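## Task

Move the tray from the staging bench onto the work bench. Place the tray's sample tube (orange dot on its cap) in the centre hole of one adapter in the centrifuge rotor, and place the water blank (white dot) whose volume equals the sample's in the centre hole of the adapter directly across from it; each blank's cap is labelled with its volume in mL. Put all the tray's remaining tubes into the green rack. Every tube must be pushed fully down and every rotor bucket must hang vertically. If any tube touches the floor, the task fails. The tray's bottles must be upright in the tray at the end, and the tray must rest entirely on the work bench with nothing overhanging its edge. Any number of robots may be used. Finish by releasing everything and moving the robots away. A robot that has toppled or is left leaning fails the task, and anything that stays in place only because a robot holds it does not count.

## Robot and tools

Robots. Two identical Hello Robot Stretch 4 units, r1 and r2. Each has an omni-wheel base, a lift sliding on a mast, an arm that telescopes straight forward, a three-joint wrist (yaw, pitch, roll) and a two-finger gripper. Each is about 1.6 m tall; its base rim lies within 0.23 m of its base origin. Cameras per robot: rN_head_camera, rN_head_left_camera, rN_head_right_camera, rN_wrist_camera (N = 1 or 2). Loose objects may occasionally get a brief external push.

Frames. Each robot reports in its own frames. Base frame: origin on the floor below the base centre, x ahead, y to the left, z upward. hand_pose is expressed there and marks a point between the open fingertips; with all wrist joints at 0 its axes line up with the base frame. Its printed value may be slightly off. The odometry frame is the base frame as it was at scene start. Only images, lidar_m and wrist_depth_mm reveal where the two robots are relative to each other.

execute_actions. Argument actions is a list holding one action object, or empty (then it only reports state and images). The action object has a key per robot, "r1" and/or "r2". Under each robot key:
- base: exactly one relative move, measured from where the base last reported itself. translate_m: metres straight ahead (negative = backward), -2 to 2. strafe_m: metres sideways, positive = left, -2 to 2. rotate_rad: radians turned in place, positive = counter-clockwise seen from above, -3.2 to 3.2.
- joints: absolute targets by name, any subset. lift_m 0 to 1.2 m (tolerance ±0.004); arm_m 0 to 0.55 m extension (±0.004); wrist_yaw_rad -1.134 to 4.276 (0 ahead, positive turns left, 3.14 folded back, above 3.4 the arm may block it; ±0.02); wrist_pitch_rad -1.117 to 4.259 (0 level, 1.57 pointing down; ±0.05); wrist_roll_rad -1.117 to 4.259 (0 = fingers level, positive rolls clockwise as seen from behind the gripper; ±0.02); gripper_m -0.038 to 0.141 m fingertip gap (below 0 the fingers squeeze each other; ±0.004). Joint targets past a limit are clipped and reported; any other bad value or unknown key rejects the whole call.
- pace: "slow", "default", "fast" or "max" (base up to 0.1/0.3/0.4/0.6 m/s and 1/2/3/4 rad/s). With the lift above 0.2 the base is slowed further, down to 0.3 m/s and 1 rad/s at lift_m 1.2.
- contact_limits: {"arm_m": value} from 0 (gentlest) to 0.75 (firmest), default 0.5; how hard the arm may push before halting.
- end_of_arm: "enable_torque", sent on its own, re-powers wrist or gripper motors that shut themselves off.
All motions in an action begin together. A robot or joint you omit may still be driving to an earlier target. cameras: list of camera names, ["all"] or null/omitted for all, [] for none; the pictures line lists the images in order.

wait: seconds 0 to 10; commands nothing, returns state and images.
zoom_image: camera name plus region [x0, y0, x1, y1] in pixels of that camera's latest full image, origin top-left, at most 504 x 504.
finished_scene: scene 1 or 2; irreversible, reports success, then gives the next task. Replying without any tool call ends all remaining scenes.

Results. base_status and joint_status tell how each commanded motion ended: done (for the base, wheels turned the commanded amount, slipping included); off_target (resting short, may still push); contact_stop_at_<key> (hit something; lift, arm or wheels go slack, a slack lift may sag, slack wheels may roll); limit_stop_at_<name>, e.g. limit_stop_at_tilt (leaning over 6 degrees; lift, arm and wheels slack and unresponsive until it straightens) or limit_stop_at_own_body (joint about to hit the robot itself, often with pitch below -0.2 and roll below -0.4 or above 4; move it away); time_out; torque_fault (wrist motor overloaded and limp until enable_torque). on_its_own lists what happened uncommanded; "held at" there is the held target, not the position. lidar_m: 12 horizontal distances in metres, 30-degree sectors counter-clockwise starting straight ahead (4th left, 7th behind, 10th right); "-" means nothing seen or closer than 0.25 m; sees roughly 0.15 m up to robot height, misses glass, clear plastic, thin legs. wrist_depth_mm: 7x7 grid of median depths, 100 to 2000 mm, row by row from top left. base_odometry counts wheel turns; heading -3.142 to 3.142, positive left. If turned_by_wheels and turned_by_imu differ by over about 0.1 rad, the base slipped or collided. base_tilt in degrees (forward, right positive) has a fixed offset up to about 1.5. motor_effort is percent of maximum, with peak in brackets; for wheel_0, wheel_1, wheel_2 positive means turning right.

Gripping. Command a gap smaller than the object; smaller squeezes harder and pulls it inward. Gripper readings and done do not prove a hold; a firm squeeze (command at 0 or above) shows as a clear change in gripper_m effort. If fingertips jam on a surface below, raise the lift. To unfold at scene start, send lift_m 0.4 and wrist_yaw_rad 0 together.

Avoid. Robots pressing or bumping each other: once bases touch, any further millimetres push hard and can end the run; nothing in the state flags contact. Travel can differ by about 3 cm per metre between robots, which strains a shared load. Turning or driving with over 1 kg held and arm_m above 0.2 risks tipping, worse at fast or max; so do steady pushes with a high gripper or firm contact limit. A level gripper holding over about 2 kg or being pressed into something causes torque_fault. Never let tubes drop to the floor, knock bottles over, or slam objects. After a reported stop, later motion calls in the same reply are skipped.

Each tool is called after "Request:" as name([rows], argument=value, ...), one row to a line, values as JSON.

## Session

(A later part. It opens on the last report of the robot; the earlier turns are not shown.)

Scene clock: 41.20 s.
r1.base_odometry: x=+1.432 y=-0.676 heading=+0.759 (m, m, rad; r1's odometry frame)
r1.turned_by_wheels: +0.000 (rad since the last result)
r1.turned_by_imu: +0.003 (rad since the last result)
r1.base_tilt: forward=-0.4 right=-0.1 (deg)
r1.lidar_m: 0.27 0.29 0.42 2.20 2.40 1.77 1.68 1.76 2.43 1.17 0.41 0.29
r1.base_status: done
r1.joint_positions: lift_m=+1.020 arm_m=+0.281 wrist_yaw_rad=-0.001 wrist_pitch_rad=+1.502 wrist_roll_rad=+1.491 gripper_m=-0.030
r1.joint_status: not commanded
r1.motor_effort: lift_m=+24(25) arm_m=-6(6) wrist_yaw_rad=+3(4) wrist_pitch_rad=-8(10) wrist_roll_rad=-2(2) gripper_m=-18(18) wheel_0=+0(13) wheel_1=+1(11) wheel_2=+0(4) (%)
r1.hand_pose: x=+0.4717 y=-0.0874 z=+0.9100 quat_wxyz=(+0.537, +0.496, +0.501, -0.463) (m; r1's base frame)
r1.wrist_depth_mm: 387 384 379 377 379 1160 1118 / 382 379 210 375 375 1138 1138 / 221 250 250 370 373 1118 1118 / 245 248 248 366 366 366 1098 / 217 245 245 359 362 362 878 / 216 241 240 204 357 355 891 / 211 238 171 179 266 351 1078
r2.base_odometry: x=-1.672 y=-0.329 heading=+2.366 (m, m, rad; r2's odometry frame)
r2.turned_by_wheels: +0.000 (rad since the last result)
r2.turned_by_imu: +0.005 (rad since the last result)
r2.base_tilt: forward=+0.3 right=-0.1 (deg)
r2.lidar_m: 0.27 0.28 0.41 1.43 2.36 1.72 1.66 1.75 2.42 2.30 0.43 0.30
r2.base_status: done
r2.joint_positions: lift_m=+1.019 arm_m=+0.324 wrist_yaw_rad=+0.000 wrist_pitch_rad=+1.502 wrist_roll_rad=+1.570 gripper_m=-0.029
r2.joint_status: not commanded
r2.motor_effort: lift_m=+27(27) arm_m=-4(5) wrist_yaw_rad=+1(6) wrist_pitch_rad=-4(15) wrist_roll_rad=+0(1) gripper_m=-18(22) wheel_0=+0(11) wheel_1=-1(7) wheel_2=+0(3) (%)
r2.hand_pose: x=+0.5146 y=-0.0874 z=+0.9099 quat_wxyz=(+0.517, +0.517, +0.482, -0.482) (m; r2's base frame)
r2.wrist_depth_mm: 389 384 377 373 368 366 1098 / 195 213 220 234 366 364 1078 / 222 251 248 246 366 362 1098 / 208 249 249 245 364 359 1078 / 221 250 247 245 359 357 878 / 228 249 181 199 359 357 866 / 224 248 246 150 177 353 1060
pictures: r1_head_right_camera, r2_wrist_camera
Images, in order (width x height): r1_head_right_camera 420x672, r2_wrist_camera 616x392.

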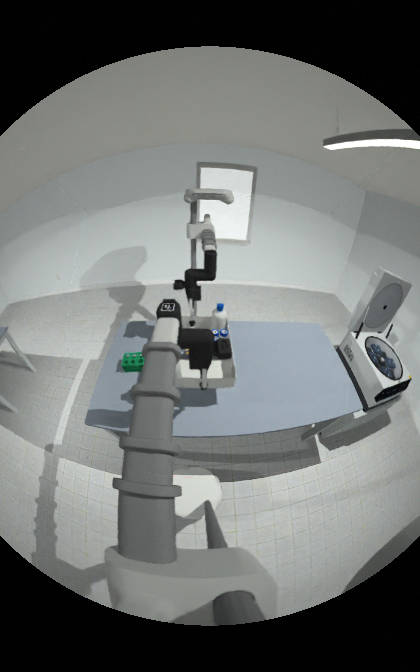

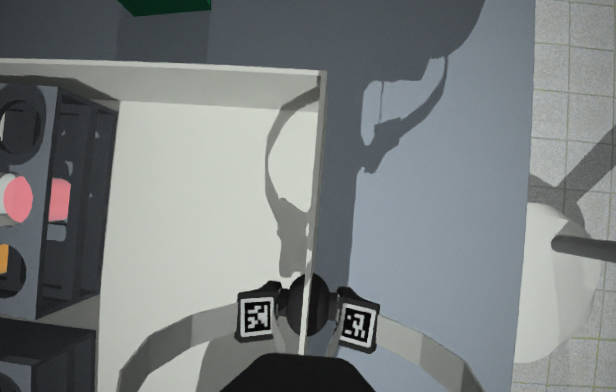

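Request:
execute_actions([
  {"r1":{"joints":{"lift_m":0.903},"pace":"slow"},"r2":{"joints":{"lift_m":0.903},"pace":"slow"}},
], cameras=[])

Request:
execute_actions([
  {"r1":{"joints":{"gripper_m":0.05}},"r2":{"joints":{"gripper_m":0.05}}},
], cameras=[])

Request:
execute_actions([
  {"r1":{"joints":{"lift_m":1.08}},"r2":{"joints":{"lift_m":1.0}}},
], cameras=[])

Request:
execute_actions([
  {"r1":{"base":{"strafe_m":0.08},"joints":{"wrist_pitch_rad":1.55,"arm_m":0.46},"pace":"slow"},"r2":{"joints":{"arm_m":0.0,"wrist_roll_rad":0,"wrist_pitch_rad":0.5,"lift_m":0.95},"pace":"fast"}},
], cameras=["r1_wrist_camera","r2_wrist_camera"])

Scene clock: 43.83 s.
r1.base_odometry: x=+1.432 y=-0.676 heading=+0.759 (m, m, rad; r1's odometry frame)
r1.turned_by_wheels: +0.000 (rad since the last result)
r1.turned_by_imu: +0.000 (rad since the last result)
r1.base_tilt: forward=-0.2 right=+0.0 (deg)
r1.lidar_m: 0.27 0.30 0.41 2.23 2.41 1.77 1.68 1.76 2.44 1.18 0.38 0.29
r1.base_status: not commanded
r1.joint_positions: lift_m=+0.903 arm_m=+0.281 wrist_yaw_rad=-0.001 wrist_pitch_rad=+1.502 wrist_roll_rad=+1.491 gripper_m=-0.030
r1.joint_status: all done
r1.motor_effort: lift_m=+19(23) arm_m=-6(6) wrist_yaw_rad=+3(3) wrist_pitch_rad=-7(7) wrist_roll_rad=-3(2) gripper_m=-17(16) wheel_0=+0(0) wheel_1=+1(1) wheel_2=+0(0) (%)
r1.hand_pose: x=+0.4717 y=-0.0874 z=+0.7933 quat_wxyz=(+0.537, +0.496, +0.501, -0.463) (m; r1's base frame)
r1.wrist_depth_mm: 263 263 260 259 258 258 1008 / 260 259 210 257 256 255 1008 / 221 251 249 253 254 252 1008 / 244 248 248 250 250 250 477 / 217 245 244 248 248 247 247 / 216 241 240 204 245 243 244 / 211 238 171 179 211 239 241
r2.base_odometry: x=-1.672 y=-0.329 heading=+2.366 (m, m, rad; r2's odometry frame)
r2.turned_by_wheels: +0.000 (rad since the last result)
r2.turned_by_imu: +0.000 (rad since the last result)
r2.base_tilt: forward=+0.2 right=-0.1 (deg)
r2.lidar_m: 0.27 0.29 0.43 1.43 2.40 1.72 1.66 1.75 2.38 2.31 0.44 0.30
r2.base_status: not commanded
r2.joint_positions: lift_m=+0.903 arm_m=+0.324 wrist_yaw_rad=+0.000 wrist_pitch_rad=+1.502 wrist_roll_rad=+1.570 gripper_m=-0.029
r2.joint_status: all done
r2.motor_effort: lift_m=+20(25) arm_m=-5(4) wrist_yaw_rad=+0(1) wrist_pitch_rad=-4(4) wrist_roll_rad=+0(0) gripper_m=-21(22) wheel_0=+0(0) wheel_1=-1(1) wheel_2=+0(1) (%)
r2.hand_pose: x=+0.5146 y=-0.0874 z=+0.7935 quat_wxyz=(+0.517, +0.517, +0.482, -0.482) (m; r2's base frame)
r2.wrist_depth_mm: 266 263 259 256 253 249 246 / 193 213 220 233 252 248 246 / 222 251 248 246 250 247 244 / 209 251 247 246 249 247 244 / 222 249 247 245 248 245 243 / 230 250 181 199 247 244 241 / 223 249 246 150 176 243 240
pictures: none
No camera images: the call's "cameras" was empty. Leave "cameras" out to get every camera's image.

Scene clock: 45.33 s.
r1.base_odometry: x=+1.432 y=-0.676 heading=+0.759 (m, m, rad; r1's odometry frame)
r1.turned_by_wheels: +0.000 (rad since the last result)
r1.turned_by_imu: +0.000 (rad since the last result)
r1.base_tilt: forward=-0.4 right=+0.0 (deg)
r1.lidar_m: 0.26 0.31 0.42 2.20 2.38 1.77 1.69 1.75 2.44 1.16 0.39 0.28
r1.base_status: not commanded
r1.joint_positions: lift_m=+0.903 arm_m=+0.281 wrist_yaw_rad=+0.000 wrist_pitch_rad=+1.500 wrist_roll_rad=+1.490 gripper_m=+0.050
r1.joint_status: all done
r1.motor_effort: lift_m=+19(19) arm_m=-6(6) wrist_yaw_rad=+0(3) wrist_pitch_rad=-1(9) wrist_roll_rad=-2(2) gripper_m=-2(17) wheel_0=+0(0) wheel_1=+1(0) wheel_2=+0(0) (%)
r1.hand_pose: x=+0.4722 y=-0.0874 z=+0.7934 quat_wxyz=(+0.538, +0.496, +0.501, -0.462) (m; r1's base frame)
r1.wrist_depth_mm: 266 266 263 262 260 259 1025 / 264 262 215 258 258 257 1008 / 218 255 254 255 254 253 627 / 228 254 252 253 253 251 252 / 222 250 249 250 249 248 247 / 220 248 247 246 209 244 244 / 210 246 183 243 242 240 -
r2.base_odometry: x=-1.672 y=-0.329 heading=+2.366 (m, m, rad; r2's odometry frame)
r2.turned_by_wheels: +0.000 (rad since the last result)
r2.turned_by_imu: +0.000 (rad since the last result)
r2.base_tilt: forward=+0.3 right=-0.2 (deg)
r2.lidar_m: 0.28 0.32 0.43 1.47 2.40 1.72 1.67 1.76 2.41 2.31 0.42 0.29
r2.base_status: not commanded
r2.joint_positions: lift_m=+0.903 arm_m=+0.324 wrist_yaw_rad=+0.000 wrist_pitch_rad=+1.501 wrist_roll_rad=+1.570 gripper_m=+0.050
r2.joint_status: all done
r2.motor_effort: lift_m=+19(20) arm_m=-4(4) wrist_yaw_rad=+0(1) wrist_pitch_rad=-1(9) wrist_roll_rad=-1(0) gripper_m=-4(18) wheel_0=+0(0) wheel_1=-1(1) wheel_2=+0(0) (%)
r2.hand_pose: x=+0.5149 y=-0.0874 z=+0.7935 quat_wxyz=(+0.517, +0.517, +0.482, -0.482) (m; r2's base frame)
r2.wrist_depth_mm: 270 265 262 258 255 251 249 / 213 231 220 254 253 249 247 / 234 258 256 253 252 248 246 / 213 258 256 252 250 248 245 / 229 257 254 251 250 246 244 / 230 256 191 251 213 245 242 / 227 254 250 143 247 243 241
pictures: none
No camera images: the call's "cameras" was empty. Leave "cameras" out to get every camera's image.

Scene clock: 47.17 s.
r1.base_odometry: x=+1.432 y=-0.676 heading=+0.759 (m, m, rad; r1's odometry frame)
r1.turned_by_wheels: +0.000 (rad since the last result)
r1.turned_by_imu: +0.000 (rad since the last result)
r1.base_tilt: forward=-0.4 right=+0.0 (deg)
r1.lidar_m: 0.27 0.29 0.41 2.22 2.40 1.76 1.69 1.75 2.44 1.17 0.40 0.29
r1.base_status: not commanded
r1.joint_positions: lift_m=+1.080 arm_m=+0.281 wrist_yaw_rad=+0.000 wrist_pitch_rad=+1.500 wrist_roll_rad=+1.490 gripper_m=+0.050
r1.joint_status: all done
r1.motor_effort: lift_m=+21(23) arm_m=-6(6) wrist_yaw_rad=+0(1) wrist_pitch_rad=-2(3) wrist_roll_rad=+0(1) gripper_m=-2(4) wheel_0=+0(0) wheel_1=+1(1) wheel_2=+0(0) (%)
r1.hand_pose: x=+0.4722 y=-0.0874 z=+0.9702 quat_wxyz=(+0.538, +0.496, +0.501, -0.462) (m; r1's base frame)
r1.wrist_depth_mm: 452 449 445 445 442 1229 1205 / 445 442 442 442 439 1182 1205 / 442 439 436 433 433 1182 1160 / 384 379 427 427 430 960 1160 / 389 366 424 424 424 946 946 / 424 394 418 418 209 931 1118 / 418 359 183 384 410 413 1138
r2.base_odometry: x=-1.672 y=-0.329 heading=+2.366 (m, m, rad; r2's odometry frame)
r2.turned_by_wheels: +0.000 (rad since the last result)
r2.turned_by_imu: +0.000 (rad since the last result)
r2.base_tilt: forward=+0.3 right=-0.1 (deg)
r2.lidar_m: 0.29 0.31 0.41 1.42 2.38 1.71 1.67 1.75 2.39 2.28 0.41 0.31
r2.base_status: not commanded
r2.joint_positions: lift_m=+1.000 arm_m=+0.324 wrist_yaw_rad=+0.000 wrist_pitch_rad=+1.500 wrist_roll_rad=+1.570 gripper_m=+0.050
r2.joint_status: all done
r2.motor_effort: lift_m=+25(26) arm_m=-4(4) wrist_yaw_rad=+0(0) wrist_pitch_rad=-1(1) wrist_roll_rad=+0(1) gripper_m=-4(2) wheel_0=+0(1) wheel_1=-1(1) wheel_2=+1(1) (%)
r2.hand_pose: x=+0.5149 y=-0.0874 z=+0.8901 quat_wxyz=(+0.517, +0.517, +0.482, -0.482) (m; r2's base frame)
r2.wrist_depth_mm: 370 366 359 353 349 345 1078 / 368 364 359 353 349 342 1060 / 342 304 353 349 349 342 1060 / 239 309 351 351 347 342 1060 / 298 327 353 349 342 338 854 / 359 343 191 347 214 338 866 / 296 294 347 143 342 336 1025
pictures: none
No camera images: the call's "cameras" was empty. Leave "cameras" out to get every camera's image.

Scene clock: 50.23 s.
r1.base_odometry: x=+1.377 y=-0.618 heading=+0.759 (m, m, rad; r1's odometry frame)
r1.turned_by_wheels: +0.000 (rad since the last result)
r1.turned_by_imu: +0.000 (rad since the last result)
r1.base_tilt: forward=-0.5 right=+0.2 (deg)
r1.lidar_m: 0.27 0.30 0.42 2.13 2.42 1.77 1.70 1.76 2.42 1.11 0.40 0.28
r1.base_status: done
r1.joint_positions: lift_m=+1.080 arm_m=+0.459 wrist_yaw_rad=+0.000 wrist_pitch_rad=+1.550 wrist_roll_rad=+1.490 gripper_m=+0.050
r1.joint_status: all done
r1.motor_effort: lift_m=+21(21) arm_m=+7(6) wrist_yaw_rad=-1(0) wrist_pitch_rad=-1(1) wrist_roll_rad=-1(2) gripper_m=-3(2) wheel_0=-4(11) wheel_1=+1(5) wheel_2=+0(0) (%)
r1.hand_pose: x=+0.6357 y=-0.0874 z=+0.9696 quat_wxyz=(+0.525, +0.484, +0.514, -0.474) (m; r1's base frame)
r1.wrist_depth_mm: 436 439 445 445 445 449 1255 / 289 418 399 430 424 445 449 / 303 327 427 373 433 439 445 / 421 418 421 427 433 433 433 / 415 415 418 421 421 427 430 / 407 410 410 357 209 334 427 / 404 397 184 353 320 242 424
r2.base_odometry: x=-1.672 y=-0.329 heading=+2.366 (m, m, rad; r2's odometry frame)
r2.turned_by_wheels: +0.000 (rad since the last result)
r2.turned_by_imu: +0.000 (rad since the last result)
r2.base_tilt: forward=+0.3 right=-0.2 (deg)
r2.lidar_m: 0.28 0.31 0.43 1.47 2.40 1.70 1.65 1.76 2.44 2.32 0.43 0.32
r2.base_status: not commanded
r2.joint_positions: lift_m=+0.950 arm_m=+0.001 wrist_yaw_rad=+0.000 wrist_pitch_rad=+0.502 wrist_roll_rad=+0.000 gripper_m=+0.050
r2.joint_status: all done
r2.motor_effort: lift_m=+16(23) arm_m=-5(3) wrist_yaw_rad=+0(2) wrist_pitch_rad=-6(9) wrist_roll_rad=-1(6) gripper_m=-4(4) wheel_0=+0(0) wheel_1=-1(0) wheel_2=+0(0) (%)
r2.hand_pose: x=+0.4246 y=-0.0875 z=+0.9896 quat_wxyz=(+0.969, +0.000, +0.249, +0.000) (m; r2's base frame)
r2.wrist_depth_mm: - - - - - - - / - - - - - - - / - - - - - - - / 741 768 699 707 732 831 - / 580 569 525 544 585 609 661 / 484 473 192 512 214 512 508 / 415 404 382 143 366 442 452
pictures: r1_wrist_camera, r2_wrist_camera
Images, in order (width x height): r1_wrist_camera 616x392, r2_wrist_camera 616x392.

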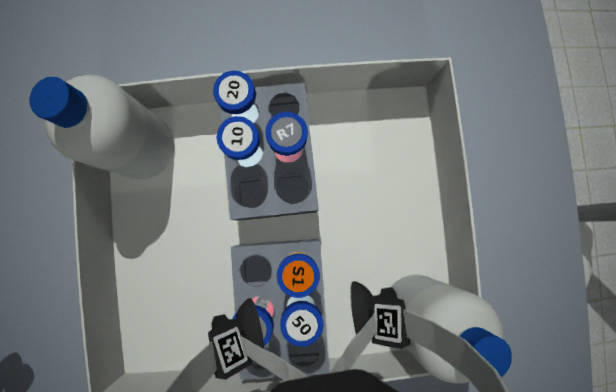

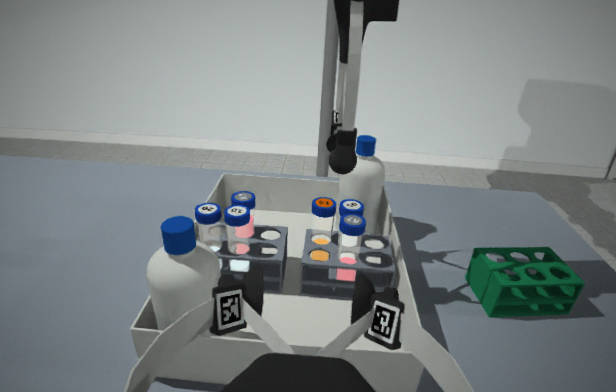

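Request:
execute_actions([
  {"r1":{"base":{"strafe_m":-0.014},"joints":{"arm_m":0.465,"lift_m":1.01,"gripper_m":0.06},"pace":"slow"},"r2":{"joints":{"wrist_pitch_rad":0.2,"lift_m":0.85}}},
], cameras=["r1_wrist_camera"])

Scene clock: 52.30 s.
r1.base_odometry: x=+1.387 y=-0.628 heading=+0.759 (m, m, rad; r1's odometry frame)
r1.turned_by_wheels: +0.000 (rad since the last result)
r1.turned_by_imu: +0.000 (rad since the last result)
r1.base_tilt: forward=-0.2 right=+0.1 (deg)
r1.lidar_m: 0.28 0.30 0.42 2.14 2.39 1.77 1.69 1.77 2.45 1.21 0.39 0.30
r1.base_status: done
r1.joint_positions: lift_m=+1.010 arm_m=+0.464 wrist_yaw_rad=+0.000 wrist_pitch_rad=+1.550 wrist_roll_rad=+1.490 gripper_m=+0.060
r1.joint_status: all done
r1.motor_effort: lift_m=+16(21) arm_m=+6(9) wrist_yaw_rad=+0(0) wrist_pitch_rad=-2(1) wrist_roll_rad=+0(2) gripper_m=-1(4) wheel_0=+1(8) wheel_1=-2(3) wheel_2=+0(1) (%)
r1.hand_pose: x=+0.6408 y=-0.0874 z=+0.9000 quat_wxyz=(+0.525, +0.484, +0.514, -0.474) (m; r1's base frame)
r1.wrist_depth_mm: 364 368 370 373 375 379 382 / 220 322 294 322 366 364 377 / 223 300 301 300 362 362 370 / 307 353 349 300 359 359 366 / 319 349 349 353 353 345 359 / 309 343 345 237 211 301 357 / 298 340 182 228 303 212 -
r2.base_odometry: x=-1.672 y=-0.329 heading=+2.366 (m, m, rad; r2's odometry frame)
r2.turned_by_wheels: +0.000 (rad since the last result)
r2.turned_by_imu: +0.000 (rad since the last result)
r2.base_tilt: forward=+0.2 right=-0.2 (deg)
r2.lidar_m: 0.27 0.28 0.42 1.45 2.41 1.70 1.66 1.75 2.39 2.32 0.43 0.31
r2.base_status: not commanded
r2.joint_positions: lift_m=+0.850 arm_m=+0.001 wrist_yaw_rad=+0.000 wrist_pitch_rad=+0.203 wrist_roll_rad=+0.000 gripper_m=+0.050
r2.joint_status: all done
r2.motor_effort: lift_m=+15(16) arm_m=-5(5) wrist_yaw_rad=-1(0) wrist_pitch_rad=-8(15) wrist_roll_rad=-1(0) gripper_m=-3(2) wheel_0=+0(1) wheel_1=-1(1) wheel_2=+0(1) (%)
r2.hand_pose: x=+0.4543 y=-0.0875 z=+0.9704 quat_wxyz=(+0.995, +0.000, +0.101, +0.000) (m; r2's base frame)
r2.wrist_depth_mm: - - - - 418 - - / - - - 433 - - - / - - - - - - - / - - - - - - - / 778 798 768 668 - - - / 554 329 192 517 214 654 661 / 442 310 449 143 433 466 455
pictures: r1_wrist_camera
Images, in order (width x height): r1_wrist_camera 616x392.

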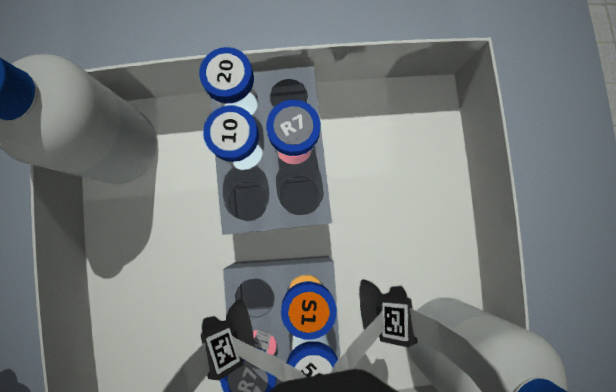

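Request:
execute_actions([
  {"r1":{"joints":{"wrist_roll_rad":1.72,"gripper_m":0.05}}},
], cameras=["r1_wrist_camera"])

Request:
execute_actions([
  {"r1":{"joints":{"lift_m":0.98},"pace":"slow"}},
], cameras=["r1_wrist_camera"])

Request:
execute_actions([
  {"r1":{"joints":{"gripper_m":0.01}}},
], cameras=[])

Request:
execute_actions([
  {"r1":{"joints":{"lift_m":1.16}}},
], cameras=["r1_wrist_camera","r2_wrist_camera"])

Scene clock: 53.87 s.
r1.base_odometry: x=+1.387 y=-0.628 heading=+0.759 (m, m, rad; r1's odometry frame)
r1.turned_by_wheels: +0.000 (rad since the last result)
r1.turned_by_imu: +0.000 (rad since the last result)
r1.base_tilt: forward=-0.3 right=+0.0 (deg)
r1.lidar_m: 0.27 0.30 0.41 2.14 2.41 1.76 1.69 1.76 2.44 1.23 0.39 0.30
r1.base_status: not commanded
r1.joint_positions: lift_m=+1.010 arm_m=+0.464 wrist_yaw_rad=+0.000 wrist_pitch_rad=+1.550 wrist_roll_rad=+1.720 gripper_m=+0.050
r1.joint_status: all done
r1.motor_effort: lift_m=+16(16) arm_m=+6(6) wrist_yaw_rad=-1(0) wrist_pitch_rad=-1(1) wrist_roll_rad=+2(3) gripper_m=-3(3) wheel_0=+1(1) wheel_1=-2(2) wheel_2=+0(0) (%)
r1.hand_pose: x=+0.6408 y=-0.0874 z=+0.9000 quat_wxyz=(+0.466, +0.541, +0.457, -0.530) (m; r1's base frame)
r1.wrist_depth_mm: 364 368 368 357 327 379 379 / 359 359 303 364 366 373 375 / 270 349 238 359 362 362 370 / 241 349 297 355 359 355 366 / 317 347 349 353 353 332 359 / 304 343 343 236 208 229 217 / 297 342 184 229 342 210 -
r2.base_odometry: x=-1.672 y=-0.329 heading=+2.366 (m, m, rad; r2's odometry frame)
r2.turned_by_wheels: +0.000 (rad since the last result)
r2.turned_by_imu: +0.000 (rad since the last result)
r2.base_tilt: forward=+0.3 right=-0.1 (deg)
r2.lidar_m: 0.28 0.30 0.42 1.43 2.38 1.70 1.67 1.74 2.43 2.31 0.41 0.32
r2.base_status: not commanded
r2.joint_positions: lift_m=+0.850 arm_m=+0.001 wrist_yaw_rad=+0.000 wrist_pitch_rad=+0.203 wrist_roll_rad=+0.000 gripper_m=+0.050
r2.joint_status: not commanded
r2.motor_effort: lift_m=+16(16) arm_m=-5(5) wrist_yaw_rad=-1(0) wrist_pitch_rad=-8(8) wrist_roll_rad=-1(1) gripper_m=-2(4) wheel_0=+0(0) wheel_1=-1(1) wheel_2=+0(0) (%)
r2.hand_pose: x=+0.4543 y=-0.0875 z=+0.9704 quat_wxyz=(+0.995, +0.000, +0.101, +0.000) (m; r2's base frame)
r2.wrist_depth_mm: - - - - 415 - - / - - - 430 - - - / - - - - - - - / - - - - - - - / 778 809 759 668 - - - / 559 329 192 521 214 647 661 / 445 310 455 143 430 469 459
pictures: r1_wrist_camera
Images, in order (width x height): r1_wrist_camera 616x392.

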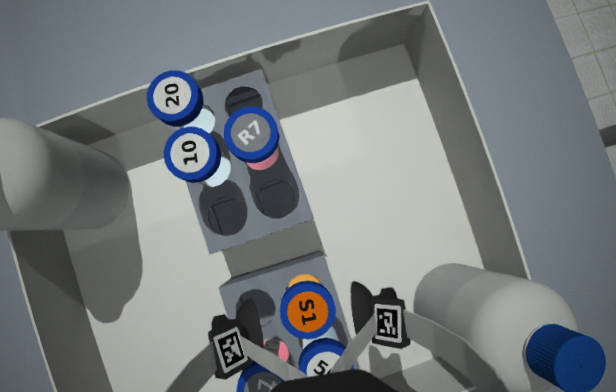

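Scene clock: 54.93 s.
r1.base_odometry: x=+1.387 y=-0.628 heading=+0.759 (m, m, rad; r1's odometry frame)
r1.turned_by_wheels: +0.000 (rad since the last result)
r1.turned_by_imu: +0.000 (rad since the last result)
r1.base_tilt: forward=-0.3 right=+0.1 (deg)
r1.lidar_m: 0.27 0.31 0.42 2.13 2.42 1.78 1.69 1.77 2.45 1.25 0.41 0.29
r1.base_status: not commanded
r1.joint_positions: lift_m=+0.980 arm_m=+0.464 wrist_yaw_rad=+0.000 wrist_pitch_rad=+1.550 wrist_roll_rad=+1.720 gripper_m=+0.050
r1.joint_status: all done
r1.motor_effort: lift_m=+16(14) arm_m=+6(7) wrist_yaw_rad=-1(1) wrist_pitch_rad=-1(1) wrist_roll_rad=+1(1) gripper_m=-3(3) wheel_0=+1(1) wheel_1=-2(2) wheel_2=+0(0) (%)
r1.hand_pose: x=+0.6408 y=-0.0874 z=+0.8700 quat_wxyz=(+0.466, +0.541, +0.457, -0.530) (m; r1's base frame)
r1.wrist_depth_mm: 334 336 338 296 325 345 347 / 329 213 272 334 336 330 343 / 263 324 208 329 334 319 340 / 241 320 267 324 329 320 336 / 314 319 317 324 325 324 330 / 300 315 289 202 209 227 193 / 287 312 183 200 319 187 -
r2.base_odometry: x=-1.672 y=-0.329 heading=+2.366 (m, m, rad; r2's odometry frame)
r2.turned_by_wheels: +0.000 (rad since the last result)
r2.turned_by_imu: +0.000 (rad since the last result)
r2.base_tilt: forward=+0.3 right=-0.2 (deg)
r2.lidar_m: 0.29 0.30 0.43 1.42 2.37 1.68 1.66 1.77 2.41 2.30 0.41 0.31
r2.base_status: not commanded
r2.joint_positions: lift_m=+0.850 arm_m=+0.001 wrist_yaw_rad=+0.000 wrist_pitch_rad=+0.203 wrist_roll_rad=+0.000 gripper_m=+0.050
r2.joint_status: not commanded
r2.motor_effort: lift_m=+16(16) arm_m=-5(5) wrist_yaw_rad=+0(0) wrist_pitch_rad=-7(7) wrist_roll_rad=-1(1) gripper_m=-6(4) wheel_0=+0(0) wheel_1=-1(0) wheel_2=+1(0) (%)
r2.hand_pose: x=+0.4543 y=-0.0875 z=+0.9704 quat_wxyz=(+0.995, +0.000, +0.101, +0.000) (m; r2's base frame)
r2.wrist_depth_mm: - - - - 418 - - / - - - 436 - - - / - - - - - - - / - - - - - - - / 778 809 778 668 - - - / 559 330 191 492 213 647 661 / 439 309 452 143 430 469 459
pictures: r1_wrist_camera
Images, in order (width x height): r1_wrist_camera 616x392.

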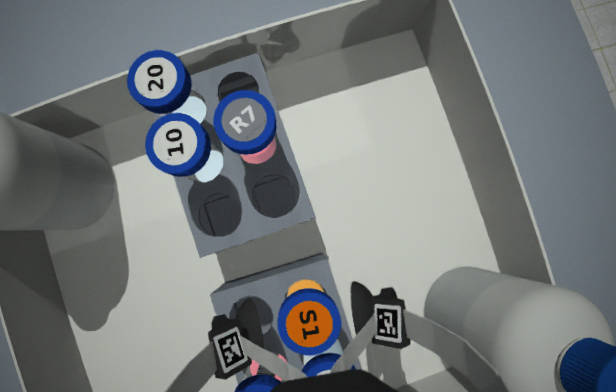

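Scene clock: 56.13 s.
r1.base_odometry: x=+1.387 y=-0.628 heading=+0.759 (m, m, rad; r1's odometry frame)
r1.turned_by_wheels: +0.000 (rad since the last result)
r1.turned_by_imu: +0.000 (rad since the last result)
r1.base_tilt: forward=-0.4 right=+0.1 (deg)
r1.lidar_m: 0.26 0.29 0.42 2.12 2.43 1.78 1.68 1.76 2.44 1.22 0.40 0.30
r1.base_status: not commanded
r1.joint_positions: lift_m=+0.980 arm_m=+0.464 wrist_yaw_rad=+0.000 wrist_pitch_rad=+1.550 wrist_roll_rad=+1.720 gripper_m=+0.010
r1.joint_status: all done
r1.motor_effort: lift_m=+16(16) arm_m=+7(6) wrist_yaw_rad=-1(0) wrist_pitch_rad=-2(1) wrist_roll_rad=+1(1) gripper_m=-10(12) wheel_0=+1(1) wheel_1=-2(2) wheel_2=+0(0) (%)
r1.hand_pose: x=+0.6407 y=-0.0874 z=+0.8700 quat_wxyz=(+0.466, +0.541, +0.457, -0.530) (m; r1's base frame)
r1.wrist_depth_mm: 334 336 338 296 325 347 347 / 330 213 272 332 336 329 343 / 263 325 208 330 332 317 338 / 241 322 266 320 325 320 334 / 315 320 320 322 325 322 332 / 301 315 314 196 293 225 193 / 286 312 177 194 317 185 -
r2.base_odometry: x=-1.672 y=-0.329 heading=+2.366 (m, m, rad; r2's odometry frame)
r2.turned_by_wheels: +0.000 (rad since the last result)
r2.turned_by_imu: +0.000 (rad since the last result)
r2.base_tilt: forward=+0.2 right=-0.2 (deg)
r2.lidar_m: 0.26 0.30 0.40 1.42 2.35 1.70 1.64 1.76 2.44 2.31 0.39 0.31
r2.base_status: not commanded
r2.joint_positions: lift_m=+0.850 arm_m=+0.001 wrist_yaw_rad=+0.000 wrist_pitch_rad=+0.203 wrist_roll_rad=+0.000 gripper_m=+0.050
r2.joint_status: not commanded
r2.motor_effort: lift_m=+16(16) arm_m=-5(5) wrist_yaw_rad=+0(0) wrist_pitch_rad=-8(7) wrist_roll_rad=-1(1) gripper_m=-4(3) wheel_0=+0(0) wheel_1=+0(1) wheel_2=+1(0) (%)
r2.hand_pose: x=+0.4543 y=-0.0875 z=+0.9704 quat_wxyz=(+0.995, +0.000, +0.101, +0.000) (m; r2's base frame)
r2.wrist_depth_mm: - - - - 421 - - / - - - 433 - - - / - - - - - - - / - - - - - - - / 778 809 759 661 - - - / 559 329 192 504 214 640 661 / 445 310 452 143 430 469 455
pictures: none
No camera images: the call's "cameras" was empty. Leave "cameras" out to get every camera's image.

Scene clock: 57.97 s.
r1.base_odometry: x=+1.387 y=-0.628 heading=+0.759 (m, m, rad; r1's odometry frame)
r1.turned_by_wheels: +0.000 (rad since the last result)
r1.turned_by_imu: +0.000 (rad since the last result)
r1.base_tilt: forward=-0.4 right=-0.1 (deg)
r1.lidar_m: 0.27 0.29 0.42 2.12 2.41 1.77 1.69 1.77 2.41 1.23 0.40 0.30
r1.base_status: not commanded
r1.joint_positions: lift_m=+1.160 arm_m=+0.464 wrist_yaw_rad=+0.000 wrist_pitch_rad=+1.550 wrist_roll_rad=+1.720 gripper_m=+0.010
r1.joint_status: all done
r1.motor_effort: lift_m=+22(22) arm_m=+7(6) wrist_yaw_rad=-1(1) wrist_pitch_rad=-1(1) wrist_roll_rad=+2(0) gripper_m=-12(14) wheel_0=+1(1) wheel_1=-2(2) wheel_2=+0(0) (%)
r1.hand_pose: x=+0.6407 y=-0.0874 z=+1.0496 quat_wxyz=(+0.466, +0.541, +0.457, -0.530) (m; r1's base frame)
r1.wrist_depth_mm: 512 517 521 525 530 1336 1366 / 512 512 512 521 521 525 1308 / 504 500 459 508 512 521 1281 / 496 368 500 504 512 517 1078 / 492 492 496 496 500 504 1138 / 484 488 488 196 355 504 504 / 480 480 177 194 496 492 504
r2.base_odometry: x=-1.672 y=-0.329 heading=+2.366 (m, m, rad; r2's odometry frame)
r2.turned_by_wheels: +0.000 (rad since the last result)
r2.turned_by_imu: +0.000 (rad since the last result)
r2.base_tilt: forward=+0.3 right=-0.2 (deg)
r2.lidar_m: 0.29 0.31 0.42 1.45 2.39 1.71 1.66 1.73 2.42 2.29 0.42 0.32
r2.base_status: not commanded
r2.joint_positions: lift_m=+0.850 arm_m=+0.001 wrist_yaw_rad=+0.000 wrist_pitch_rad=+0.203 wrist_roll_rad=+0.000 gripper_m=+0.050
r2.joint_status: not commanded
r2.motor_effort: lift_m=+16(16) arm_m=-5(5) wrist_yaw_rad=+0(0) wrist_pitch_rad=-8(10) wrist_roll_rad=+0(0) gripper_m=-5(5) wheel_0=+0(0) wheel_1=-1(0) wheel_2=+0(0) (%)
r2.hand_pose: x=+0.4543 y=-0.0875 z=+0.9704 quat_wxyz=(+0.995, +0.000, +0.101, +0.000) (m; r2's base frame)
r2.wrist_depth_mm: - - - - - - - / - - - - - - - / - - - - - - - / - - - - - - - / 768 798 768 676 - - - / 559 327 191 525 214 654 654 / 439 312 455 143 430 466 459
pictures: r1_wrist_camera, r2_wrist_camera
Images, in order (width x height): r1_wrist_camera 616x392, r2_wrist_camera 616x392.

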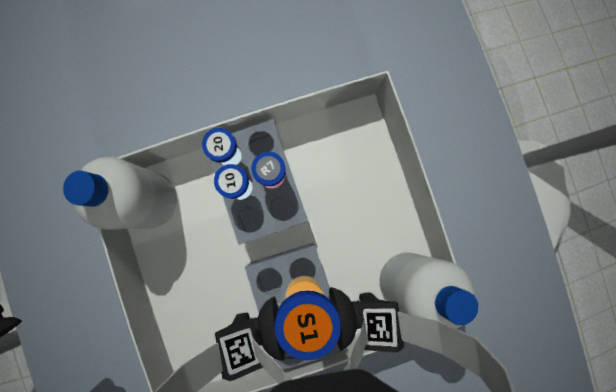

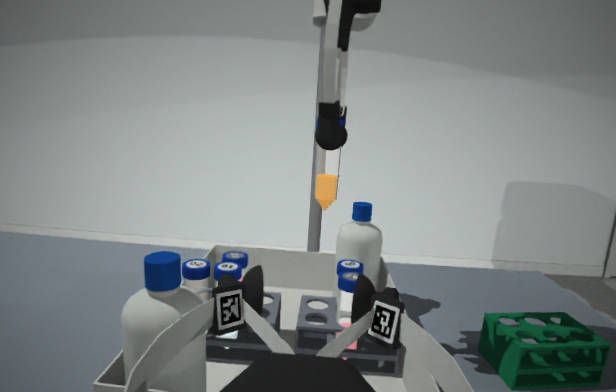

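Request:
execute_actions([
  {"r1":{"base":{"strafe_m":-1.3},"joints":{"arm_m":0.4}},"r2":{"base":{"strafe_m":-0.05},"joints":{"wrist_pitch_rad":1.58,"lift_m":1.08,"arm_m":0.2},"pace":"slow"}},
], cameras=[])

Request:
execute_actions([
  {"r1":{"joints":{"lift_m":1.1}},"r2":{"joints":{"arm_m":0.47}}},
], cameras=["r1_wrist_camera","r2_wrist_camera"])

Scene clock: 64.30 s.
r1.base_odometry: x=+2.282 y=-1.571 heading=+0.759 (m, m, rad; r1's odometry frame)
r1.turned_by_wheels: +0.000 (rad since the last result)
r1.turned_by_imu: +0.003 (rad since the last result)
r1.base_tilt: forward=-0.1 right=-0.1 (deg)
r1.lidar_m: 0.26 0.27 0.40 1.15 2.41 1.77 1.71 1.78 1.86 1.77 0.38 0.28
r1.base_status: done
r1.joint_positions: lift_m=+1.160 arm_m=+0.401 wrist_yaw_rad=+0.000 wrist_pitch_rad=+1.550 wrist_roll_rad=+1.720 gripper_m=+0.010
r1.joint_status: all done
r1.motor_effort: lift_m=+21(21) arm_m=-7(7) wrist_yaw_rad=+0(1) wrist_pitch_rad=-1(1) wrist_roll_rad=+1(1) gripper_m=-11(11) wheel_0=+1(9) wheel_1=+1(9) wheel_2=+0(1) (%)
r1.hand_pose: x=+0.5780 y=-0.0874 z=+1.0496 quat_wxyz=(+0.466, +0.541, +0.457, -0.530) (m; r1's base frame)
r1.wrist_depth_mm: 469 530 535 544 504 1336 1336 / 466 525 535 539 508 1281 1281 / 459 504 525 521 504 1281 1308 / 459 521 521 525 469 1060 1255 / 445 492 574 634 459 1042 1255 / 433 445 449 195 455 1255 1255 / 421 442 178 194 1078 691 1229
r2.base_odometry: x=-1.637 y=-0.294 heading=+2.366 (m, m, rad; r2's odometry frame)
r2.turned_by_wheels: +0.000 (rad since the last result)
r2.turned_by_imu: +0.000 (rad since the last result)
r2.base_tilt: forward=+0.3 right=-0.2 (deg)
r2.lidar_m: 0.28 0.30 0.42 1.48 2.37 1.68 1.65 1.76 2.40 2.22 0.43 0.31
r2.base_status: done
r2.joint_positions: lift_m=+1.080 arm_m=+0.199 wrist_yaw_rad=+0.000 wrist_pitch_rad=+1.580 wrist_roll_rad=+0.000 gripper_m=+0.050
r2.joint_status: all done
r2.motor_effort: lift_m=+24(25) arm_m=+5(5) wrist_yaw_rad=+0(0) wrist_pitch_rad=+1(0) wrist_roll_rad=+0(1) gripper_m=-4(3) wheel_0=+2(4) wheel_1=-3(6) wheel_2=+0(1) (%)
r2.hand_pose: x=+0.3674 y=-0.0874 z=+0.9694 quat_wxyz=(+0.704, +0.000, +0.710, +0.000) (m; r2's base frame)
r2.wrist_depth_mm: 430 290 427 424 424 424 421 / 433 355 427 427 424 421 421 / 430 433 430 427 424 427 424 / 433 433 430 427 427 427 424 / 433 433 427 430 427 427 424 / 1205 1160 192 960 214 424 427 / 1182 1182 960 143 1160 1160 1160
pictures: none
No camera images: the call's "cameras" was empty. Leave "cameras" out to get every camera's image.

Scene clock: 66.23 s.
r1.base_odometry: x=+2.282 y=-1.571 heading=+0.759 (m, m, rad; r1's odometry frame)
r1.turned_by_wheels: +0.000 (rad since the last result)
r1.turned_by_imu: +0.000 (rad since the last result)
r1.base_tilt: forward=-0.4 right=+0.1 (deg)
r1.lidar_m: 0.26 0.27 0.41 1.15 2.42 1.79 1.70 1.78 1.86 1.78 0.39 0.26
r1.base_status: not commanded
r1.joint_positions: lift_m=+1.100 arm_m=+0.401 wrist_yaw_rad=+0.000 wrist_pitch_rad=+1.550 wrist_roll_rad=+1.720 gripper_m=+0.010
r1.joint_status: all done
r1.motor_effort: lift_m=+16(19) arm_m=-7(7) wrist_yaw_rad=+0(1) wrist_pitch_rad=-1(2) wrist_roll_rad=+1(1) gripper_m=-11(12) wheel_0=+1(1) wheel_1=+2(1) wheel_2=+0(0) (%)
r1.hand_pose: x=+0.5780 y=-0.0874 z=+0.9900 quat_wxyz=(+0.466, +0.541, +0.457, -0.530) (m; r1's base frame)
r1.wrist_depth_mm: 424 477 466 484 439 1229 1281 / 445 469 473 473 452 1229 1255 / 439 455 462 469 445 1025 1229 / 415 459 462 466 410 410 1008 / 389 459 512 574 402 404 1205 / 387 389 389 196 397 1182 1182 / 382 382 178 194 1042 683 1182
r2.base_odometry: x=-1.637 y=-0.294 heading=+2.366 (m, m, rad; r2's odometry frame)
r2.turned_by_wheels: +0.000 (rad since the last result)
r2.turned_by_imu: +0.000 (rad since the last result)
r2.base_tilt: forward=+0.3 right=-0.1 (deg)
r2.lidar_m: 0.29 0.30 0.41 1.44 2.38 1.71 1.66 1.77 2.41 2.26 0.44 0.31
r2.base_status: not commanded
r2.joint_positions: lift_m=+1.080 arm_m=+0.469 wrist_yaw_rad=+0.000 wrist_pitch_rad=+1.580 wrist_roll_rad=+0.000 gripper_m=+0.050
r2.joint_status: all done
r2.motor_effort: lift_m=+24(24) arm_m=+5(3) wrist_yaw_rad=-1(1) wrist_pitch_rad=+1(2) wrist_roll_rad=+0(0) gripper_m=-2(3) wheel_0=+2(2) wheel_1=-3(3) wheel_2=-1(0) (%)
r2.hand_pose: x=+0.6374 y=-0.0874 z=+0.9694 quat_wxyz=(+0.704, +0.000, +0.710, +0.000) (m; r2's base frame)
r2.wrist_depth_mm: 430 410 424 366 290 424 421 / 433 427 427 427 421 424 427 / 430 368 424 424 424 427 424 / 430 319 394 366 424 427 394 / 430 427 427 424 424 421 394 / 433 347 192 427 213 421 421 / 264 289 404 143 418 421 424
pictures: r1_wrist_camera, r2_wrist_camera
Images, in order (width x height): r1_wrist_camera 616x392, r2_wrist_camera 616x392.

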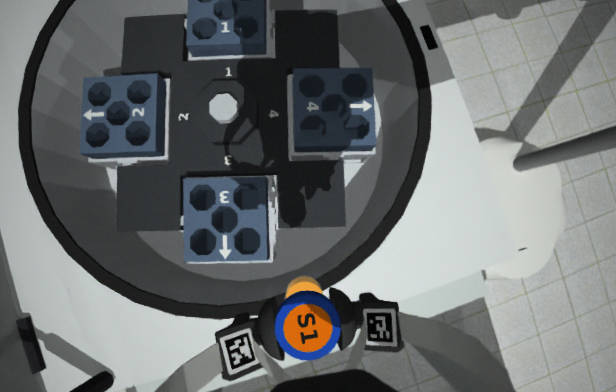

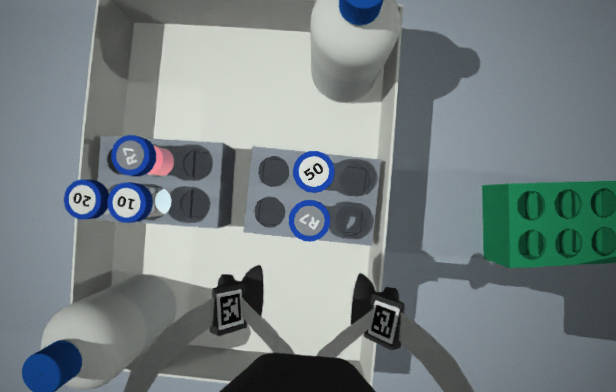

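Request:
execute_actions([
  {"r1":{"base":{"strafe_m":-0.086},"joints":{"arm_m":0.47,"lift_m":1.02},"pace":"slow"},"r2":{"joints":{"arm_m":0.497,"wrist_pitch_rad":1.55,"lift_m":1.01}}},
], cameras=["r1_wrist_camera","r2_wrist_camera"])

Scene clock: 69.17 s.
r1.base_odometry: x=+2.341 y=-1.633 heading=+0.759 (m, m, rad; r1's odometry frame)
r1.turned_by_wheels: +0.000 (rad since the last result)
r1.turned_by_imu: +0.000 (rad since the last result)
r1.base_tilt: forward=-0.3 right=+0.0 (deg)
r1.lidar_m: 0.25 0.27 0.41 1.13 2.41 1.78 1.70 1.79 1.77 1.69 0.38 0.28
r1.base_status: done
r1.joint_positions: lift_m=+1.020 arm_m=+0.469 wrist_yaw_rad=+0.000 wrist_pitch_rad=+1.550 wrist_roll_rad=+1.720 gripper_m=+0.010
r1.joint_status: all done
r1.motor_effort: lift_m=+16(15) arm_m=+7(7) wrist_yaw_rad=-1(1) wrist_pitch_rad=-2(1) wrist_roll_rad=+2(0) gripper_m=-12(12) wheel_0=+1(7) wheel_1=-3(1) wheel_2=+0(0) (%)
r1.hand_pose: x=+0.6457 y=-0.0874 z=+0.9100 quat_wxyz=(+0.466, +0.541, +0.457, -0.530) (m; r1's base frame)
r1.wrist_depth_mm: 329 379 397 375 399 368 1160 / 324 392 392 394 397 387 340 / 322 387 387 370 387 387 334 / 315 384 384 387 389 392 330 / 314 384 377 382 384 389 325 / 309 336 394 196 349 324 324 / 306 309 177 194 312 312 319
r2.base_odometry: x=-1.637 y=-0.294 heading=+2.366 (m, m, rad; r2's odometry frame)
r2.turned_by_wheels: +0.000 (rad since the last result)
r2.turned_by_imu: +0.000 (rad since the last result)
r2.base_tilt: forward=+0.3 right=-0.2 (deg)
r2.lidar_m: 0.28 0.31 0.42 1.45 2.39 1.71 1.68 1.78 2.41 2.25 0.43 0.30
r2.base_status: not commanded
r2.joint_positions: lift_m=+1.010 arm_m=+0.496 wrist_yaw_rad=+0.000 wrist_pitch_rad=+1.550 wrist_roll_rad=+0.000 gripper_m=+0.050
r2.joint_status: all done
r2.motor_effort: lift_m=+16(23) arm_m=+5(9) wrist_yaw_rad=+0(0) wrist_pitch_rad=+0(4) wrist_roll_rad=+0(0) gripper_m=-3(5) wheel_0=+2(2) wheel_1=-3(3) wheel_2=+0(0) (%)
r2.hand_pose: x=+0.6729 y=-0.0874 z=+0.9001 quat_wxyz=(+0.714, +0.000, +0.700, +0.000) (m; r2's base frame)
r2.wrist_depth_mm: 332 355 343 234 218 362 362 / 327 364 366 325 291 362 359 / 334 364 362 357 357 359 357 / 291 300 351 298 355 357 357 / 238 298 303 297 349 357 298 / 329 355 192 353 213 353 319 / 291 300 353 143 353 353 351
pictures: r1_wrist_camera, r2_wrist_camera
Images, in order (width x height): r1_wrist_camera 616x392, r2_wrist_camera 616x392.

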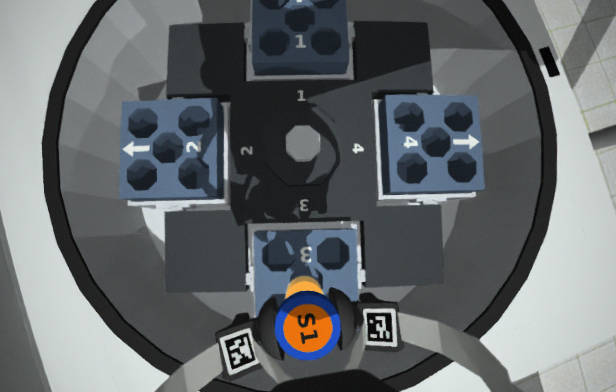

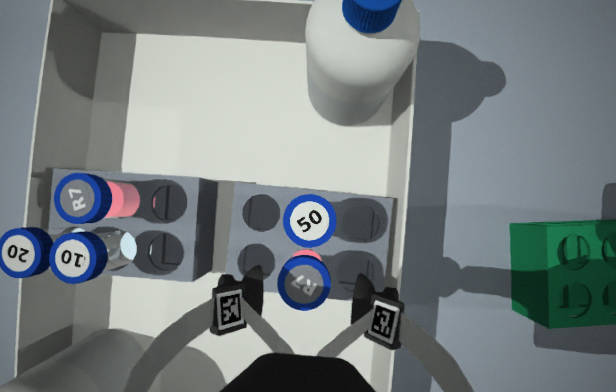

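Request:
execute_actions([
  {"r1":{"joints":{"lift_m":0.9},"pace":"slow"},"r2":{"base":{"strafe_m":0.004},"joints":{"lift_m":0.978},"pace":"slow"}},
], cameras=["r1_wrist_camera","r2_wrist_camera"])

Scene clock: 71.27 s.
r1.base_odometry: x=+2.341 y=-1.633 heading=+0.759 (m, m, rad; r1's odometry frame)
r1.turned_by_wheels: +0.000 (rad since the last result)
r1.turned_by_imu: +0.000 (rad since the last result)
r1.base_tilt: forward=-0.3 right=+0.1 (deg)
r1.lidar_m: 0.26 0.27 0.41 1.12 2.42 1.79 1.70 1.77 1.76 1.69 0.38 0.26
r1.base_status: not commanded
r1.joint_positions: lift_m=+0.900 arm_m=+0.469 wrist_yaw_rad=+0.000 wrist_pitch_rad=+1.550 wrist_roll_rad=+1.720 gripper_m=+0.010
r1.joint_status: all done
r1.motor_effort: lift_m=+16(15) arm_m=+6(7) wrist_yaw_rad=+0(1) wrist_pitch_rad=-3(3) wrist_roll_rad=+1(1) gripper_m=-11(12) wheel_0=+1(1) wheel_1=-3(4) wheel_2=+0(0) (%)
r1.hand_pose: x=+0.6456 y=-0.0874 z=+0.7900 quat_wxyz=(+0.466, +0.541, +0.457, -0.530) (m; r1's base frame)
r1.wrist_depth_mm: 281 271 274 276 279 281 290 / 257 242 271 252 273 258 257 / 244 239 267 249 271 248 249 / 283 262 264 266 267 272 303 / 282 260 262 267 266 268 289 / 246 265 258 196 236 265 253 / 217 268 178 194 234 231 -
r2.base_odometry: x=-1.639 y=-0.297 heading=+2.366 (m, m, rad; r2's odometry frame)
r2.turned_by_wheels: +0.000 (rad since the last result)
r2.turned_by_imu: +0.000 (rad since the last result)
r2.base_tilt: forward=+0.4 right=-0.2 (deg)
r2.lidar_m: 0.28 0.31 0.42 1.42 2.40 1.71 1.67 1.76 2.41 2.25 0.43 0.28
r2.base_status: done
r2.joint_positions: lift_m=+0.978 arm_m=+0.496 wrist_yaw_rad=+0.000 wrist_pitch_rad=+1.550 wrist_roll_rad=+0.000 gripper_m=+0.050
r2.joint_status: all done
r2.motor_effort: lift_m=+16(17) arm_m=+5(5) wrist_yaw_rad=-1(1) wrist_pitch_rad=-1(0) wrist_roll_rad=+0(1) gripper_m=-4(5) wheel_0=-1(4) wheel_1=+2(3) wheel_2=+0(1) (%)
r2.hand_pose: x=+0.6729 y=-0.0874 z=+0.8681 quat_wxyz=(+0.714, +0.000, +0.700, +0.000) (m; r2's base frame)
r2.wrist_depth_mm: 296 332 329 294 190 330 329 / 301 332 330 327 271 329 329 / 300 330 329 327 325 327 327 / 208 268 297 267 320 327 325 / 211 268 287 264 294 325 296 / 310 324 191 204 214 325 294 / 293 296 322 143 278 324 322
pictures: r1_wrist_camera, r2_wrist_camera
Images, in order (width x height): r1_wrist_camera 616x392, r2_wrist_camera 616x392.

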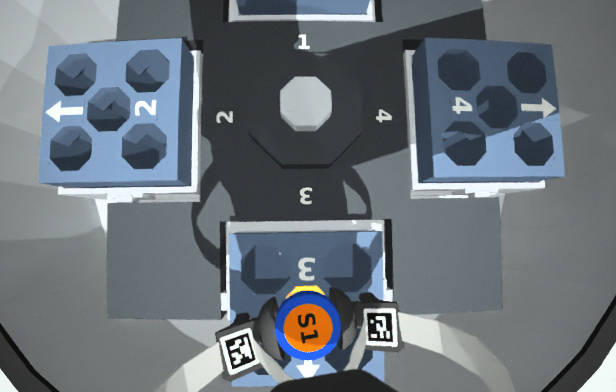

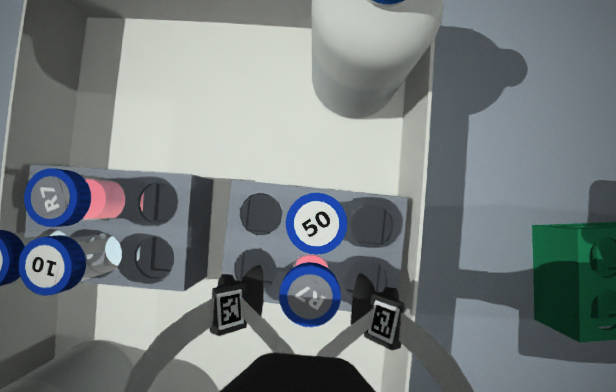

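Request:
execute_actions([
  {"r1":{"joints":{"gripper_m":0.05}},"r2":{"joints":{"gripper_m":0.01}}},
], cameras=[])

Request:
execute_actions([
  {"r1":{"joints":{"lift_m":1.08}},"r2":{"joints":{"lift_m":1.12}}},
], cameras=["r1_wrist_camera","r2_wrist_camera"])

Request:
execute_actions([
  {"r1":{"base":{"strafe_m":1.24},"joints":{"arm_m":0.49,"wrist_roll_rad":1.4}},"r2":{"base":{"strafe_m":-0.3},"joints":{"arm_m":0.51}}},
], cameras=["r1_wrist_camera","r2_wrist_camera"])

Scene clock: 73.60 s.
r1.base_odometry: x=+2.341 y=-1.633 heading=+0.759 (m, m, rad; r1's odometry frame)
r1.turned_by_wheels: +0.000 (rad since the last result)
r1.turned_by_imu: +0.000 (rad since the last result)
r1.base_tilt: forward=-0.3 right=-0.2 (deg)
r1.lidar_m: 0.26 0.27 0.41 1.11 2.44 1.79 1.70 1.78 1.76 1.69 0.38 0.28
r1.base_status: not commanded
r1.joint_positions: lift_m=+0.900 arm_m=+0.469 wrist_yaw_rad=+0.000 wrist_pitch_rad=+1.550 wrist_roll_rad=+1.720 gripper_m=+0.050
r1.joint_status: all done
r1.motor_effort: lift_m=+16(16) arm_m=+6(6) wrist_yaw_rad=-1(1) wrist_pitch_rad=+0(1) wrist_roll_rad=+1(1) gripper_m=+2(13) wheel_0=+1(1) wheel_1=-3(3) wheel_2=+0(0) (%)
r1.hand_pose: x=+0.6459 y=-0.0874 z=+0.7900 quat_wxyz=(+0.466, +0.541, +0.456, -0.530) (m; r1's base frame)
r1.wrist_depth_mm: 279 276 277 277 278 281 289 / 265 248 273 254 276 253 253 / 273 250 268 251 272 251 250 / 281 264 267 268 270 272 303 / 279 264 264 268 266 268 293 / 243 274 260 201 238 272 254 / 215 265 182 184 236 232 -
r2.base_odometry: x=-1.639 y=-0.297 heading=+2.366 (m, m, rad; r2's odometry frame)
r2.turned_by_wheels: +0.000 (rad since the last result)
r2.turned_by_imu: +0.000 (rad since the last result)
r2.base_tilt: forward=+0.3 right=-0.2 (deg)
r2.lidar_m: 0.27 0.30 0.44 1.46 2.37 1.70 1.67 1.76 2.43 2.26 0.43 0.30
r2.base_status: not commanded
r2.joint_positions: lift_m=+0.978 arm_m=+0.496 wrist_yaw_rad=+0.000 wrist_pitch_rad=+1.550 wrist_roll_rad=+0.000 gripper_m=+0.010
r2.joint_status: all done
r2.motor_effort: lift_m=+15(16) arm_m=+5(5) wrist_yaw_rad=+0(1) wrist_pitch_rad=+0(0) wrist_roll_rad=+0(0) gripper_m=-15(14) wheel_0=-1(1) wheel_1=+2(2) wheel_2=+0(0) (%)
r2.hand_pose: x=+0.6729 y=-0.0874 z=+0.8681 quat_wxyz=(+0.714, +0.000, +0.700, +0.000) (m; r2's base frame)
r2.wrist_depth_mm: 296 330 332 294 189 330 329 / 300 330 329 329 270 327 329 / 301 329 329 329 327 327 327 / 208 267 296 267 320 325 325 / 210 267 289 265 294 325 296 / 309 325 186 197 260 325 294 / 293 290 322 151 274 322 320
pictures: none
No camera images: the call's "cameras" was empty. Leave "cameras" out to get every camera's image.

Scene clock: 75.43 s.
r1.base_odometry: x=+2.341 y=-1.633 heading=+0.759 (m, m, rad; r1's odometry frame)
r1.turned_by_wheels: +0.000 (rad since the last result)
r1.turned_by_imu: +0.000 (rad since the last result)
r1.base_tilt: forward=-0.4 right=+0.0 (deg)
r1.lidar_m: 0.26 0.26 0.40 1.10 2.43 1.79 1.71 1.78 1.76 1.68 0.37 0.27
r1.base_status: not commanded
r1.joint_positions: lift_m=+1.080 arm_m=+0.469 wrist_yaw_rad=+0.000 wrist_pitch_rad=+1.550 wrist_roll_rad=+1.720 gripper_m=+0.050
r1.joint_status: all done
r1.motor_effort: lift_m=+21(22) arm_m=+6(6) wrist_yaw_rad=-1(2) wrist_pitch_rad=+0(5) wrist_roll_rad=+2(1) gripper_m=-2(3) wheel_0=+1(1) wheel_1=-3(3) wheel_2=+0(0) (%)
r1.hand_pose: x=+0.6459 y=-0.0874 z=+0.9696 quat_wxyz=(+0.466, +0.541, +0.457, -0.530) (m; r1's base frame)
r1.wrist_depth_mm: 389 394 488 442 477 402 1255 / 384 433 452 459 459 415 1229 / 379 418 449 430 445 427 931 / 375 427 442 442 445 424 394 / 370 410 436 413 442 389 387 / 347 368 436 473 208 379 382 / 329 366 184 382 370 375 1160
r2.base_odometry: x=-1.639 y=-0.297 heading=+2.366 (m, m, rad; r2's odometry frame)
r2.turned_by_wheels: +0.000 (rad since the last result)
r2.turned_by_imu: +0.000 (rad since the last result)
r2.base_tilt: forward=+0.3 right=-0.2 (deg)
r2.lidar_m: 0.27 0.29 0.44 1.43 2.38 1.69 1.64 1.76 2.39 2.26 0.43 0.31
r2.base_status: not commanded
r2.joint_positions: lift_m=+1.120 arm_m=+0.496 wrist_yaw_rad=+0.000 wrist_pitch_rad=+1.550 wrist_roll_rad=+0.000 gripper_m=+0.010
r2.joint_status: all done
r2.motor_effort: lift_m=+24(25) arm_m=+5(5) wrist_yaw_rad=+0(0) wrist_pitch_rad=+0(1) wrist_roll_rad=+0(1) gripper_m=-13(14) wheel_0=-1(1) wheel_1=+2(2) wheel_2=+0(0) (%)
r2.hand_pose: x=+0.6729 y=-0.0874 z=+1.0094 quat_wxyz=(+0.714, +0.000, +0.700, +0.000) (m; r2's base frame)
r2.wrist_depth_mm: 480 477 477 473 469 473 473 / 477 469 473 415 473 469 466 / 473 469 469 469 466 469 466 / 473 410 462 462 466 466 462 / 473 407 462 404 466 439 418 / 473 433 187 197 462 455 459 / 466 320 462 151 455 455 459
pictures: r1_wrist_camera, r2_wrist_camera
Images, in order (width x height): r1_wrist_camera 616x392, r2_wrist_camera 616x392.

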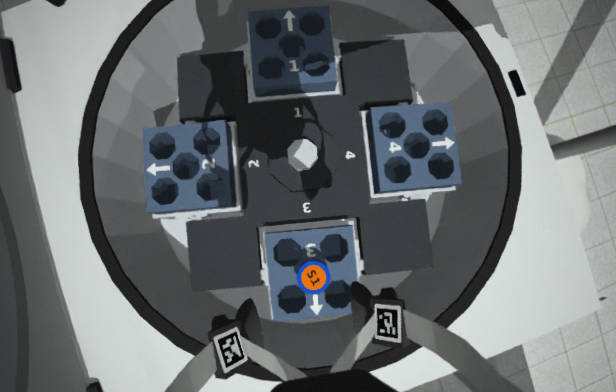

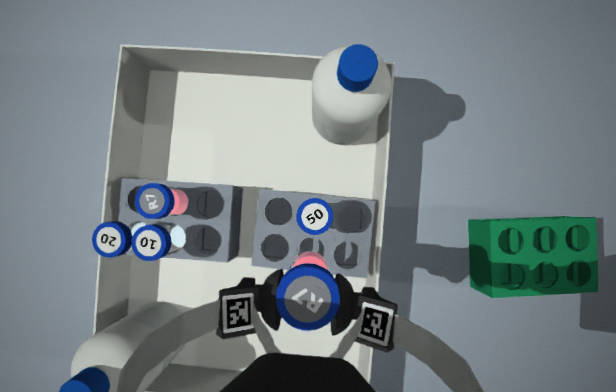

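Scene clock: 80.90 s.
r1.base_odometry: x=+1.487 y=-0.734 heading=+0.759 (m, m, rad; r1's odometry frame)
r1.turned_by_wheels: +0.000 (rad since the last result)
r1.turned_by_imu: -0.004 (rad since the last result)
r1.base_tilt: forward=-0.2 right=+0.1 (deg)
r1.lidar_m: 0.27 0.28 0.42 2.29 2.41 1.76 1.69 1.76 2.45 1.09 0.39 0.26
r1.base_status: done
r1.joint_positions: lift_m=+1.080 arm_m=+0.489 wrist_yaw_rad=+0.000 wrist_pitch_rad=+1.550 wrist_roll_rad=+1.400 gripper_m=+0.050
r1.joint_status: all done
r1.motor_effort: lift_m=+20(21) arm_m=+6(7) wrist_yaw_rad=-1(1) wrist_pitch_rad=-1(1) wrist_roll_rad=-1(5) gripper_m=-3(3) wheel_0=+1(11) wheel_1=+1(10) wheel_2=+0(0) (%)
r1.hand_pose: x=+0.6658 y=-0.0874 z=+0.9696 quat_wxyz=(+0.546, +0.460, +0.535, -0.451) (m; r1's base frame)
r1.wrist_depth_mm: 436 439 442 445 445 452 455 / 433 436 436 439 439 445 449 / 427 430 433 436 436 439 445 / 421 424 427 430 433 436 436 / 418 329 418 415 424 424 430 / 407 273 410 300 209 418 427 / 407 404 183 297 410 347 421
r2.base_odometry: x=-1.429 y=-0.082 heading=+2.366 (m, m, rad; r2's odometry frame)
r2.turned_by_wheels: +0.000 (rad since the last result)
r2.turned_by_imu: +0.000 (rad since the last result)
r2.base_tilt: forward=+0.3 right=-0.1 (deg)
r2.lidar_m: 0.26 0.28 0.43 1.22 2.37 1.71 1.66 1.77 2.38 1.95 2.03 0.30
r2.base_status: done
r2.joint_positions: lift_m=+1.120 arm_m=+0.509 wrist_yaw_rad=+0.000 wrist_pitch_rad=+1.550 wrist_roll_rad=+0.000 gripper_m=+0.010
r2.joint_status: all done
r2.motor_effort: lift_m=+23(25) arm_m=+5(8) wrist_yaw_rad=-1(1) wrist_pitch_rad=-1(0) wrist_roll_rad=+0(0) gripper_m=-14(11) wheel_0=+0(9) wheel_1=+0(7) wheel_2=+1(1) (%)
r2.hand_pose: x=+0.6860 y=-0.0874 z=+1.0095 quat_wxyz=(+0.714, +0.000, +0.700, +0.000) (m; r2's base frame)
r2.wrist_depth_mm: 477 480 477 477 473 1229 1205 / 336 430 477 473 469 1205 1229 / 473 473 469 469 469 1229 1205 / 410 469 469 466 469 1205 1205 / 439 462 466 407 466 1182 1205 / 466 469 186 196 459 1205 1182 / 462 402 466 152 462 1205 1182
pictures: r1_wrist_camera, r2_wrist_camera
Images, in order (width x height): r1_wrist_camera 616x392, r2_wrist_camera 616x392.

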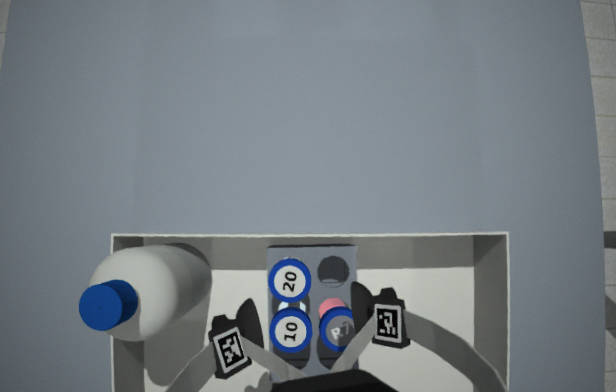

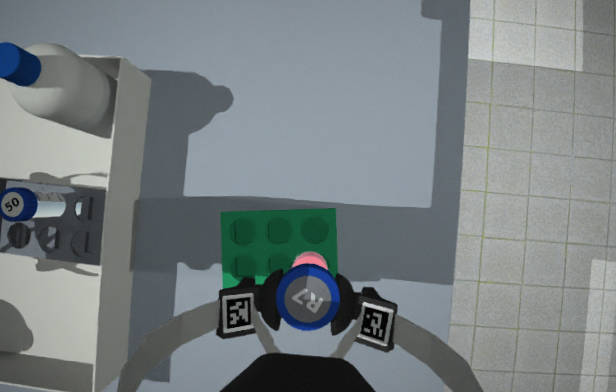

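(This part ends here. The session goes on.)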